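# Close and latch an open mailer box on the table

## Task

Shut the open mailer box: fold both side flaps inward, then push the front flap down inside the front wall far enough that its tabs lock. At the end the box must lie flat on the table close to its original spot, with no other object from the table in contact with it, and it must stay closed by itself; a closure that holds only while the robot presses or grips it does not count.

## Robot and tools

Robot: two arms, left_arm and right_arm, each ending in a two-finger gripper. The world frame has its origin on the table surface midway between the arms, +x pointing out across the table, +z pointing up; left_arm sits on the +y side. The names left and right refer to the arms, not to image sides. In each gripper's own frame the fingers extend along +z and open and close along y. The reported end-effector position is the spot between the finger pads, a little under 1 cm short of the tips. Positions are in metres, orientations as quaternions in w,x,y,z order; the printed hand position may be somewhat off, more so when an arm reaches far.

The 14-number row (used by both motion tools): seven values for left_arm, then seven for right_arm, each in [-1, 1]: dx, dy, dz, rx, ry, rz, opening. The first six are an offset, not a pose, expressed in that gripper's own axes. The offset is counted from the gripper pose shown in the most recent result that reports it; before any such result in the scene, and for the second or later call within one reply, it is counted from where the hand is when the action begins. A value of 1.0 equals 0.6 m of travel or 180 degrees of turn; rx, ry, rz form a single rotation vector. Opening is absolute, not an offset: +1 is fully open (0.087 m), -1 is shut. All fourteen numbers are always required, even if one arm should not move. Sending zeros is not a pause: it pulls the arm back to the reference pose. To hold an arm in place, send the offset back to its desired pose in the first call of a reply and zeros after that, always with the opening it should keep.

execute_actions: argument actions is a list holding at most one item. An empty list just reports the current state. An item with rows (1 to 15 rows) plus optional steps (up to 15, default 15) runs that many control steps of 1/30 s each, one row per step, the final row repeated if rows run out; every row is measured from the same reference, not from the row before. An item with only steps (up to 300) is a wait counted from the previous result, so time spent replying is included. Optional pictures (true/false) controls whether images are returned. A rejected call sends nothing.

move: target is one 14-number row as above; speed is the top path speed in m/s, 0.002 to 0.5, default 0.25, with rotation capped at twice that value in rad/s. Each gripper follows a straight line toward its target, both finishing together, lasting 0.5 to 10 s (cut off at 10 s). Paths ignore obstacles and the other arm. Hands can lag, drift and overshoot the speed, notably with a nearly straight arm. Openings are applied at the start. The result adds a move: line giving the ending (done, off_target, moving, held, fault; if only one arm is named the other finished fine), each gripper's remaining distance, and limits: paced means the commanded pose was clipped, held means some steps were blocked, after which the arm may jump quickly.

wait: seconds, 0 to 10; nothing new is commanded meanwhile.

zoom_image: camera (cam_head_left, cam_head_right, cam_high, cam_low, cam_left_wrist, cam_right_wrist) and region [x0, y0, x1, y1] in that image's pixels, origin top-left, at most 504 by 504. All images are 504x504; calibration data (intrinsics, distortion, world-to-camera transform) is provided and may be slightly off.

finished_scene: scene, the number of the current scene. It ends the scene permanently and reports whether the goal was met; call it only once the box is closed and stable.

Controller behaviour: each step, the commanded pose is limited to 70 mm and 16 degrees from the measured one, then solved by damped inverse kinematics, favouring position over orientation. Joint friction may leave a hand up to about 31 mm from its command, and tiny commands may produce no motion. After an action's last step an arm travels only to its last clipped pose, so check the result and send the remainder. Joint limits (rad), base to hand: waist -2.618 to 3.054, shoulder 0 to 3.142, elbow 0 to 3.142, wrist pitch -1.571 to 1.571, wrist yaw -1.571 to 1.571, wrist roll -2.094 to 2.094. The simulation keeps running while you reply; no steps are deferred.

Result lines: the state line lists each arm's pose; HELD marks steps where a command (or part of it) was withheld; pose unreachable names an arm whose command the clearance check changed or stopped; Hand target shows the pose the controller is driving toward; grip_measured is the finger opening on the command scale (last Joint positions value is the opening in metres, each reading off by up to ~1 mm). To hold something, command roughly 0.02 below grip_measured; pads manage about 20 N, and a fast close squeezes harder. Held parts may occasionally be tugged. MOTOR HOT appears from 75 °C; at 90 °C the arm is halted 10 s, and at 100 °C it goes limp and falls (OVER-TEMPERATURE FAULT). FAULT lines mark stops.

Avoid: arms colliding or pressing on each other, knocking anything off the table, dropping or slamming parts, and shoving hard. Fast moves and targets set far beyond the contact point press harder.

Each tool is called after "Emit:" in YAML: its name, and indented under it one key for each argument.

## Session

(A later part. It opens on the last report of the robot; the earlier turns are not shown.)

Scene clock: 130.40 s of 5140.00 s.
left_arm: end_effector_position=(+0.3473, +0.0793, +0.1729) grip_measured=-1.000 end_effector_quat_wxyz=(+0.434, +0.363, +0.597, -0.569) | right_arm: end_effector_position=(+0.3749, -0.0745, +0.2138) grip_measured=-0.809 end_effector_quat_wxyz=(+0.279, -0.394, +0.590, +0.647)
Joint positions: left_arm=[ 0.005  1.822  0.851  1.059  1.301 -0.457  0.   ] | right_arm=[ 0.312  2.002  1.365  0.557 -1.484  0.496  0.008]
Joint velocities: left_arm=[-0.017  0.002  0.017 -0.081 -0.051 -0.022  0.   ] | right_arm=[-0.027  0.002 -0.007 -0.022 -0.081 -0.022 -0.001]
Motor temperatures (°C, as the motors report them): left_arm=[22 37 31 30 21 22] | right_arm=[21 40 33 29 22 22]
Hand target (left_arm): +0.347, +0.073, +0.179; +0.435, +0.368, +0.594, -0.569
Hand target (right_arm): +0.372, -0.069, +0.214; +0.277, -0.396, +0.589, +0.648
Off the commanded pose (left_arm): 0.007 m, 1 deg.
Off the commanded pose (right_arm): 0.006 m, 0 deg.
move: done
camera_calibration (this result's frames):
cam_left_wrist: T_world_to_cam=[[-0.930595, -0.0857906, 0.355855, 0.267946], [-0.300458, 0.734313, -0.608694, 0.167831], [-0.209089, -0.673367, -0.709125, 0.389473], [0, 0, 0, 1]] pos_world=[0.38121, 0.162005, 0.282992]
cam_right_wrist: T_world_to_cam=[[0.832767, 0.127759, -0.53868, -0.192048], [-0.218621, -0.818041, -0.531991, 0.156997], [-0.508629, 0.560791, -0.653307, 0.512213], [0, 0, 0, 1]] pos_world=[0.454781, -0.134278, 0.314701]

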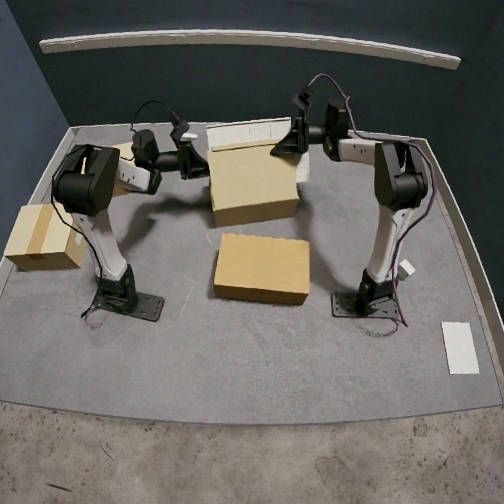

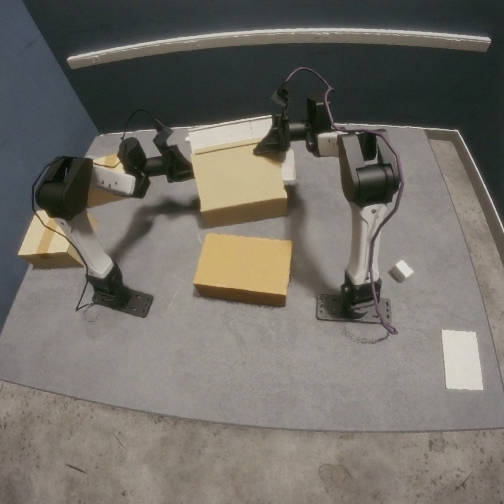

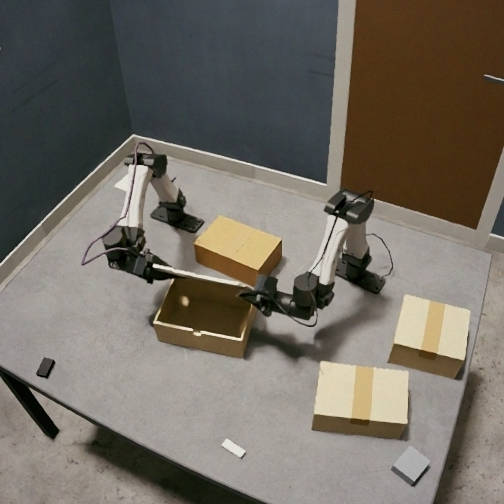

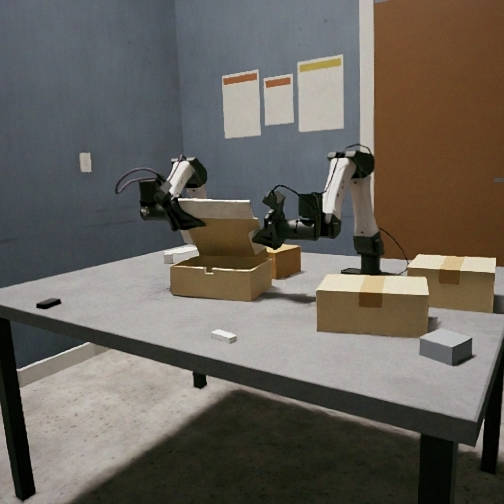

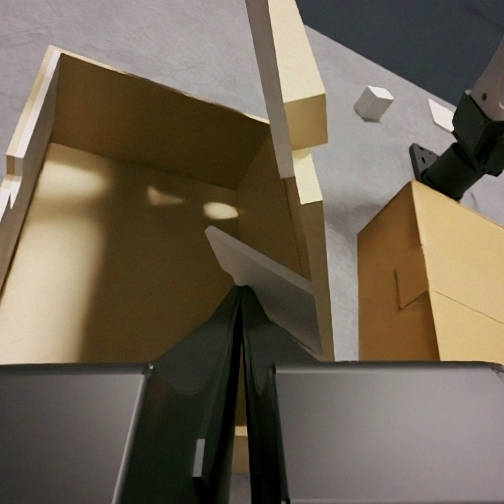

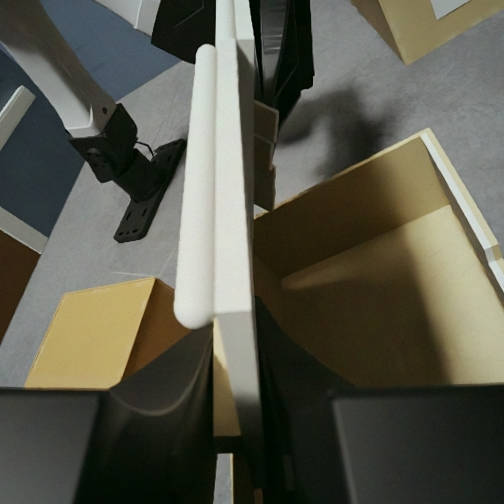

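Emit:
move:
  target: [0,0,-0.2,0,0,-0.067,0.2, 0,0,0,0,0,0,-1]
  speed: 0.1

Emit:
move:
  target: [0,0,0,0,0,0,0.2, 0.022,0.034,0.066,0.028,-0.018,0,-1]
  speed: 0.04

Scene clock: 138.67 s of 5140.00 s.
left_arm: end_effector_position=(+0.3398, +0.1977, +0.1724) grip_measured=+0.200 end_effector_quat_wxyz=(+0.399, +0.287, +0.647, -0.583) | right_arm: end_effector_position=(+0.3721, -0.0745, +0.2141) grip_measured=-0.809 end_effector_quat_wxyz=(+0.274, -0.397, +0.588, +0.650)
Joint positions: left_arm=[ 0.354  1.789  0.793  1.128  1.573 -0.685  0.052] | right_arm=[ 0.314  2.002  1.365  0.557 -1.497  0.499  0.008]
Joint velocities: left_arm=[-0.007  0.007 -0.022  0.007  0.095 -0.007  0.   ] | right_arm=[ 0.017  0.012 -0.007 -0.007 -0.037  0.081  0.   ]
Motor temperatures (°C, as the motors report them): left_arm=[22 37 32 30 21 22] | right_arm=[21 40 33 29 22 22]
Hand target (left_arm): +0.334, +0.199, +0.169; +0.390, +0.278, +0.651, -0.589
Hand target (right_arm): +0.375, -0.075, +0.214; +0.279, -0.394, +0.590, +0.647
Off the commanded pose (left_arm): 0.006 m, 5 deg.
Off the commanded pose (right_arm): 0.003 m, 1 deg.
joint sent to its limit (left arm) — the command would take joint 5 (wrist yaw) past its upper limit, so that joint was sent only as far as its limit.
After step 90, 3.70 s passed at rest.
move: off_target (left_arm)
camera_calibration (this result's frames):
cam_left_wrist: T_world_to_cam=[[-0.841303, -0.151734, 0.518832, 0.225922], [-0.460375, 0.70415, -0.540582, 0.126928], [-0.28331, -0.69365, -0.662258, 0.48853], [0, 0, 0, 1]] pos_world=[0.386909, 0.283773, 0.274932]
cam_right_wrist: T_world_to_cam=[[0.82887, 0.139928, -0.54166, -0.186606], [-0.208727, -0.820951, -0.531481, 0.152535], [-0.519045, 0.553588, -0.651255, 0.513856], [0, 0, 0, 1]] pos_world=[0.453225, -0.133129, 0.314644]

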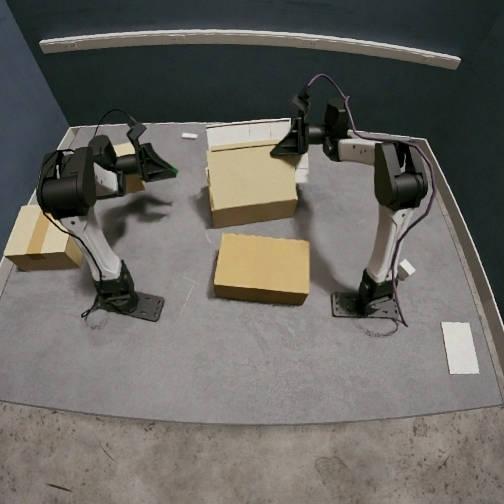

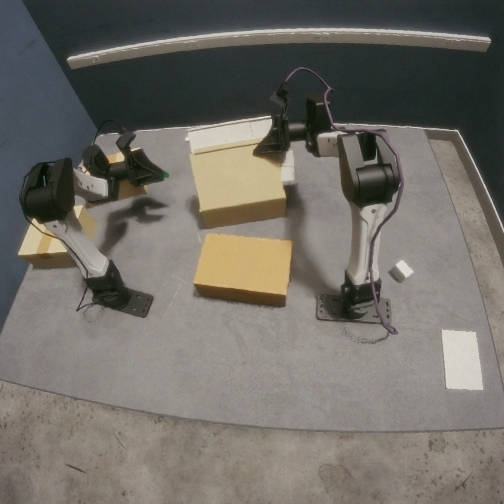

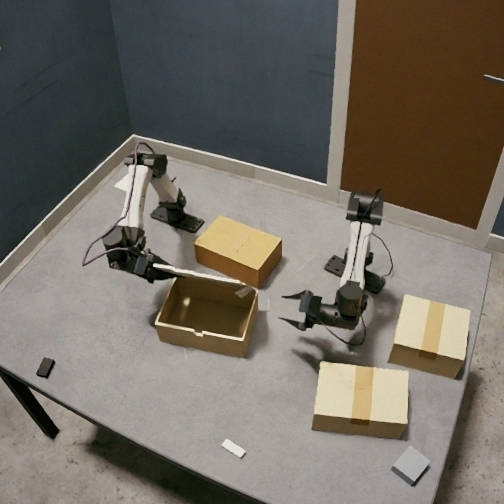

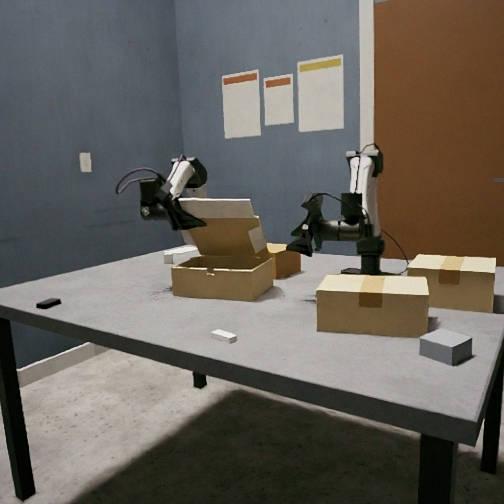

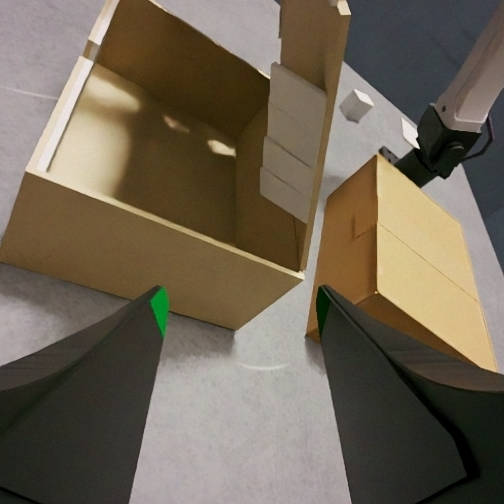

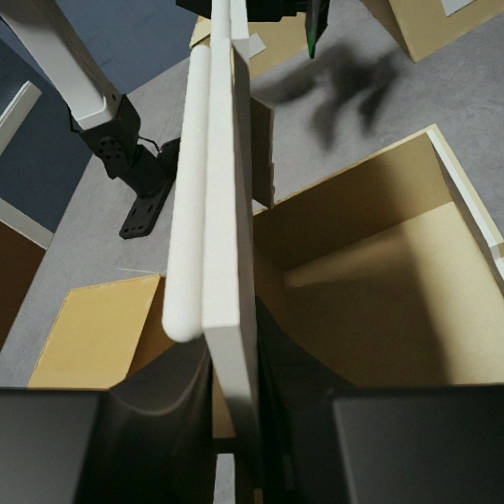

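Scene clock: 140.27 s of 5140.00 s.
left_arm: end_effector_position=(+0.3398, +0.1977, +0.1724) grip_measured=+0.200 end_effector_quat_wxyz=(+0.399, +0.287, +0.647, -0.583) | right_arm: end_effector_position=(+0.3452, -0.0419, +0.2080) grip_measured=-0.810 end_effector_quat_wxyz=(+0.299, -0.366, +0.612, +0.634)
Joint positions: left_arm=[ 0.354  1.789  0.793  1.128  1.573 -0.685  0.052] | right_arm=[ 0.41   1.899  1.195  0.641 -1.303  0.529  0.008]
Joint velocities: left_arm=[ 0.027  0.017  0.012 -0.051 -0.007  0.037 -0.   ] | right_arm=[-0.032  0.012 -0.002  0.037 -0.051 -0.007 -0.   ]
Motor temperatures (°C, as the motors report them): left_arm=[22 37 32 30 21 22] | right_arm=[21 40 33 29 22 22]
Hand target (left_arm): +0.340, +0.198, +0.172; +0.399, +0.287, +0.647, -0.583
Hand target (right_arm): +0.341, -0.040, +0.213; +0.306, -0.367, +0.609, +0.633
Off the commanded pose (left_arm): 0.000 m, 0 deg.
Off the commanded pose (right_arm): 0.008 m, 1 deg.
move: done
camera_calibration (this result's frames):
cam_left_wrist: T_world_to_cam=[[-0.841303, -0.151734, 0.518832, 0.225922], [-0.460375, 0.70415, -0.540582, 0.126928], [-0.28331, -0.69365, -0.662258, 0.48853], [0, 0, 0, 1]] pos_world=[0.386909, 0.283773, 0.274932]
cam_right_wrist: T_world_to_cam=[[0.832383, 0.0518788, -0.551767, -0.174935], [-0.293585, -0.803154, -0.518412, 0.197805], [-0.470048, 0.593508, -0.653302, 0.463054], [0, 0, 0, 1]] pos_world=[0.421344, -0.106882, 0.308535]

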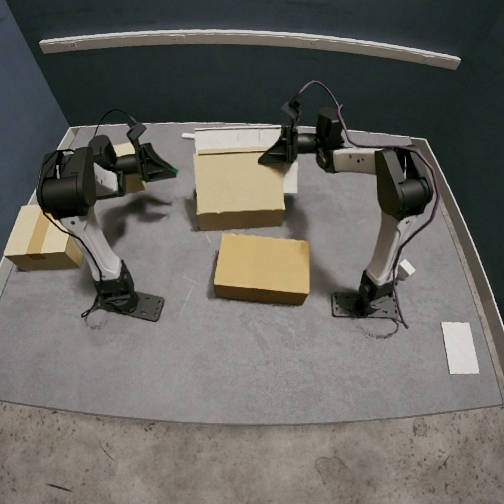

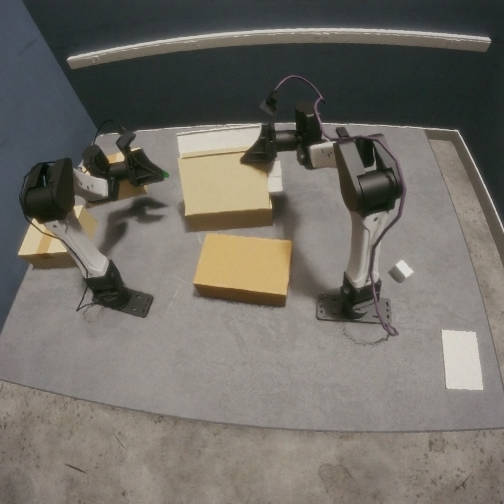

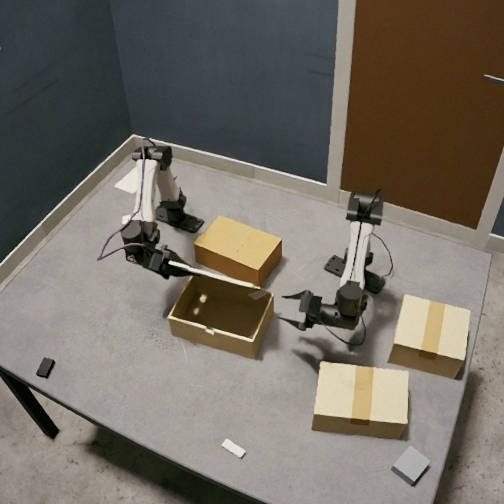

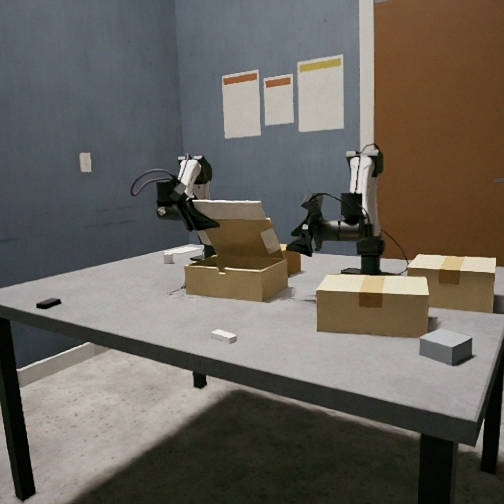

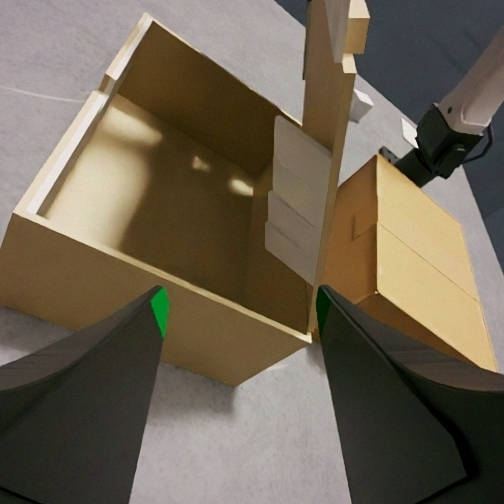

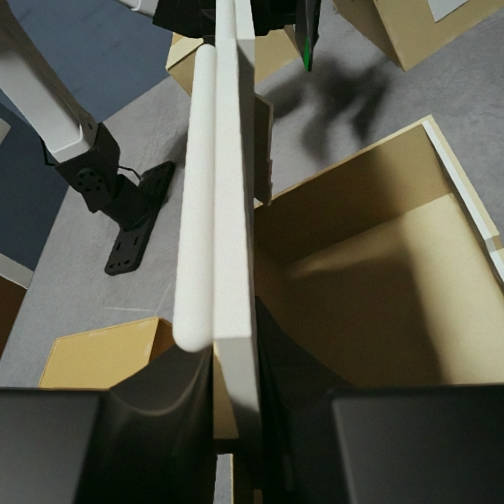

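Emit:
move:
  target: [-0.06,-0.065,0.05,0.028,0.017,0,0.2, 0,0,0,0,0,0,-1]
  speed: 0.08

Scene clock: 143.20 s of 5140.00 s.
left_arm: end_effector_position=(+0.3327, +0.1682, +0.2211) grip_measured=+0.200 end_effector_quat_wxyz=(+0.373, +0.316, +0.633, -0.600) | right_arm: end_effector_position=(+0.3453, -0.0419, +0.2081) grip_measured=-0.810 end_effector_quat_wxyz=(+0.300, -0.365, +0.612, +0.634)
Joint positions: left_arm=[ 0.264  1.714  0.887  1.125  1.573 -0.848  0.052] | right_arm=[ 0.41   1.899  1.194  0.643 -1.302  0.531  0.008]
Joint velocities: left_arm=[-0.007  0.007  0.007  0.022 -0.007 -0.066 -0.001] | right_arm=[-0.002 -0.002  0.012  0.037 -0.022 -0.037 -0.001]
Motor temperatures (°C, as the motors report them): left_arm=[22 37 32 30 21 22] | right_arm=[21 40 33 30 22 22]
Hand target (left_arm): +0.332, +0.166, +0.224; +0.369, +0.319, +0.632, -0.602
Hand target (right_arm): +0.345, -0.042, +0.208; +0.299, -0.366, +0.612, +0.634
Off the commanded pose (left_arm): 0.004 m, 1 deg.
Off the commanded pose (right_arm): 0.000 m, 0 deg.
move: done
camera_calibration (this result's frames):
cam_left_wrist: T_world_to_cam=[[-0.852494, -0.0758655, 0.517202, 0.181543], [-0.394264, 0.742974, -0.540874, 0.14227], [-0.343234, -0.665006, -0.663292, 0.513579], [0, 0, 0, 1]] pos_world=[0.387134, 0.249603, 0.323708]
cam_right_wrist: T_world_to_cam=[[0.832394, 0.051138, -0.55182, -0.17504], [-0.294575, -0.802587, -0.518729, 0.198326], [-0.46941, 0.594339, -0.653004, 0.462875], [0, 0, 0, 1]] pos_world=[0.421402, -0.106979, 0.308546]

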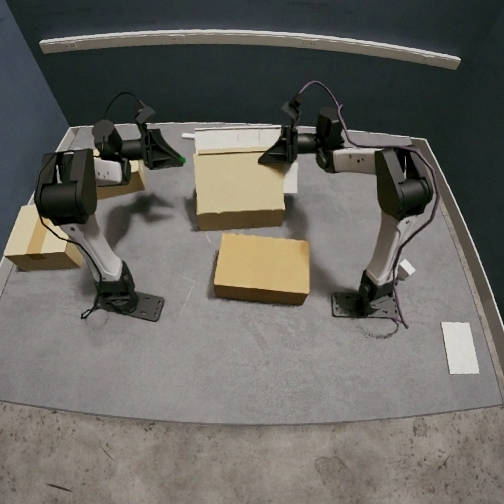

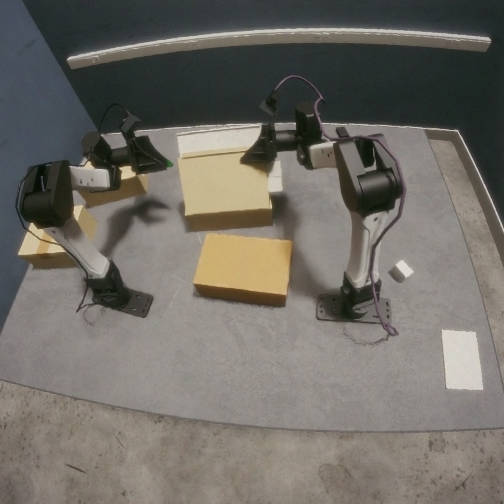

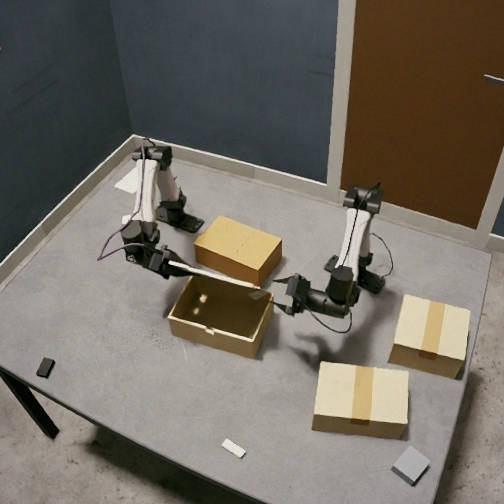

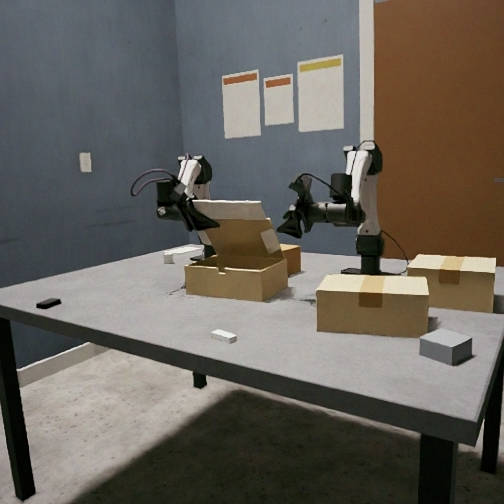

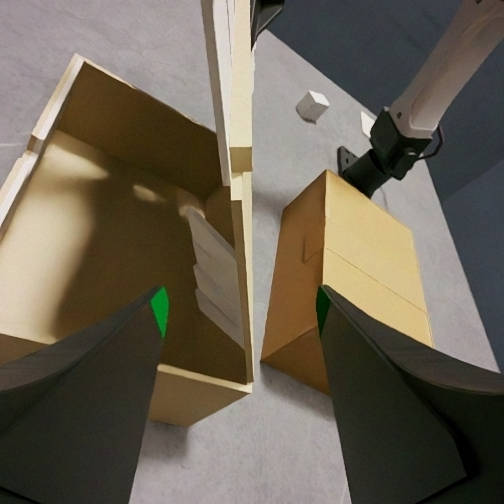

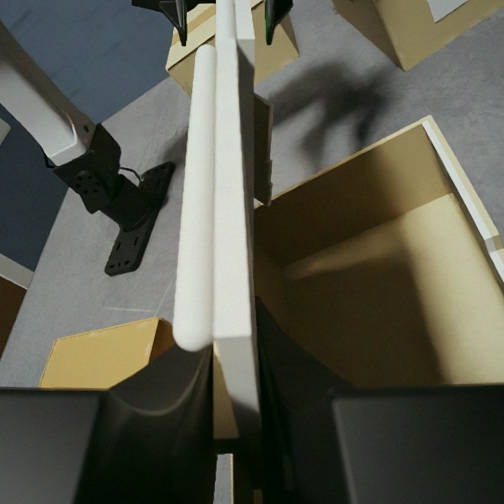

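Well aligned. Advance.

Emit:
move:
  target: [0,0,0.14,0,0,0,0.2, 0,0,0,0,0,0,-1]
  speed: 0.07

Scene clock: 146.40 s of 5140.00 s.
left_arm: end_effector_position=(+0.3411, +0.0868, +0.2173) grip_measured=+0.200 end_effector_quat_wxyz=(+0.374, +0.313, +0.629, -0.605) | right_arm: end_effector_position=(+0.3453, -0.0419, +0.2081) grip_measured=-0.810 end_effector_quat_wxyz=(+0.300, -0.365, +0.612, +0.634)
Joint positions: left_arm=[ 0.028  1.714  0.942  0.824  1.338 -0.606  0.052] | right_arm=[ 0.41   1.899  1.194  0.643 -1.302  0.531  0.008]
Joint velocities: left_arm=[ 0.007 -0.012  0.007 -0.051  0.022 -0.037 -0.   ] | right_arm=[ 0.022 -0.002  0.007 -0.007 -0.037  0.007 -0.001]
Motor temperatures (°C, as the motors report them): left_arm=[22 37 32 30 21 22] | right_arm=[21 40 33 30 22 22]
Hand target (left_arm): +0.341, +0.084, +0.223; +0.375, +0.314, +0.629, -0.604
Hand target (right_arm): +0.345, -0.042, +0.208; +0.300, -0.365, +0.612, +0.634
Off the commanded pose (left_arm): 0.004 m, 1 deg.
Off the commanded pose (right_arm): 0.000 m, 0 deg.
move: done
camera_calibration (this result's frames):
cam_left_wrist: T_world_to_cam=[[-0.850671, -0.0684094, 0.521229, 0.182332], [-0.395633, 0.736205, -0.549069, 0.206819], [-0.346169, -0.673293, -0.653333, 0.459376], [0, 0, 0, 1]] pos_world=[0.395951, 0.169506, 0.318646]
cam_right_wrist: T_world_to_cam=[[0.832394, 0.051138, -0.55182, -0.17504], [-0.294575, -0.802587, -0.518729, 0.198326], [-0.46941, 0.594339, -0.653004, 0.462875], [0, 0, 0, 1]] pos_world=[0.421402, -0.106979, 0.308546]

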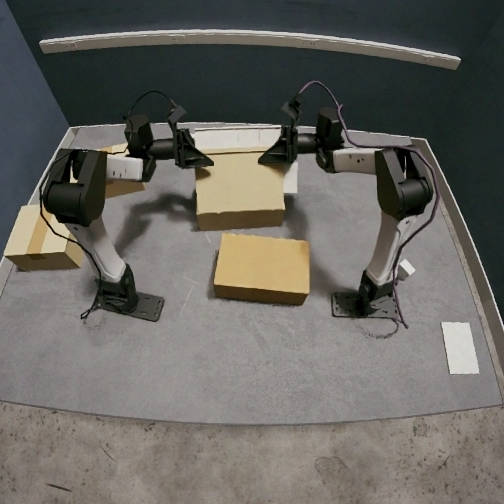

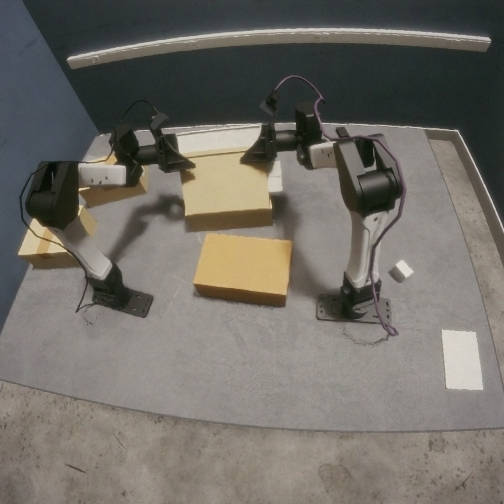

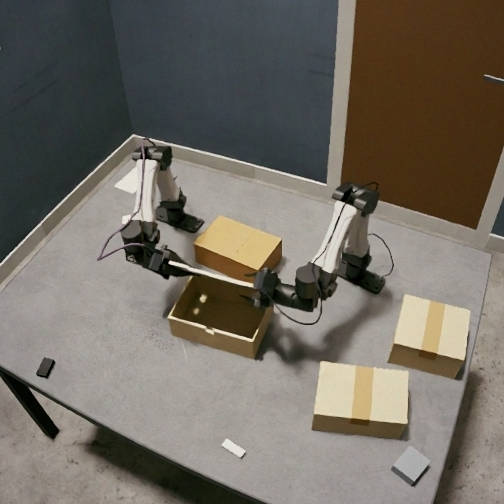

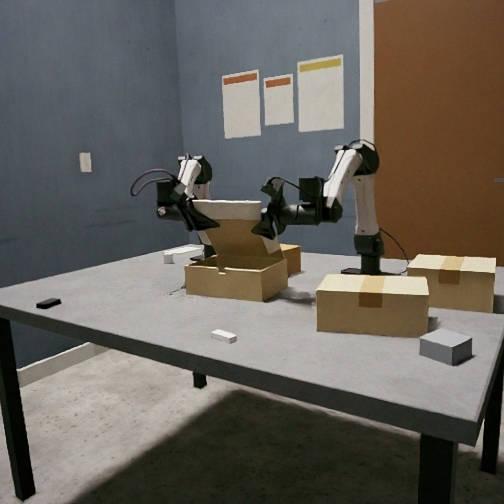

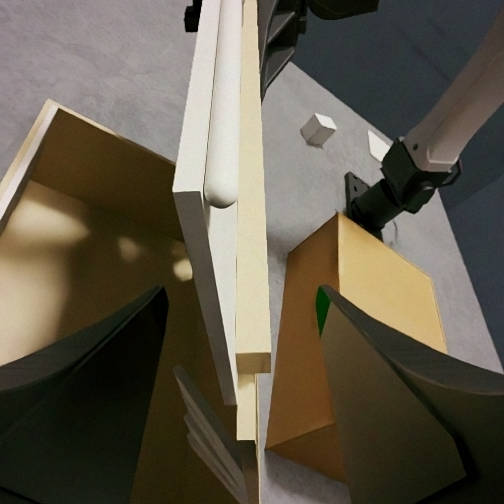

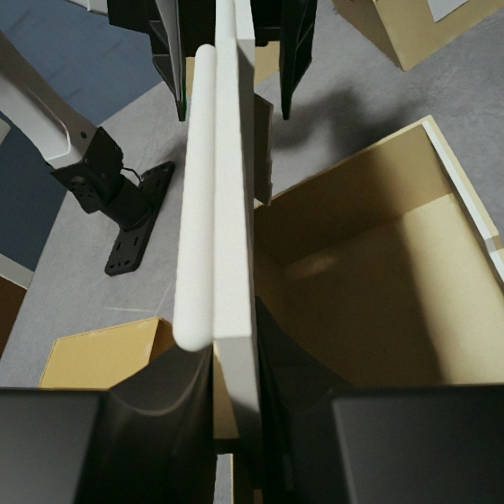

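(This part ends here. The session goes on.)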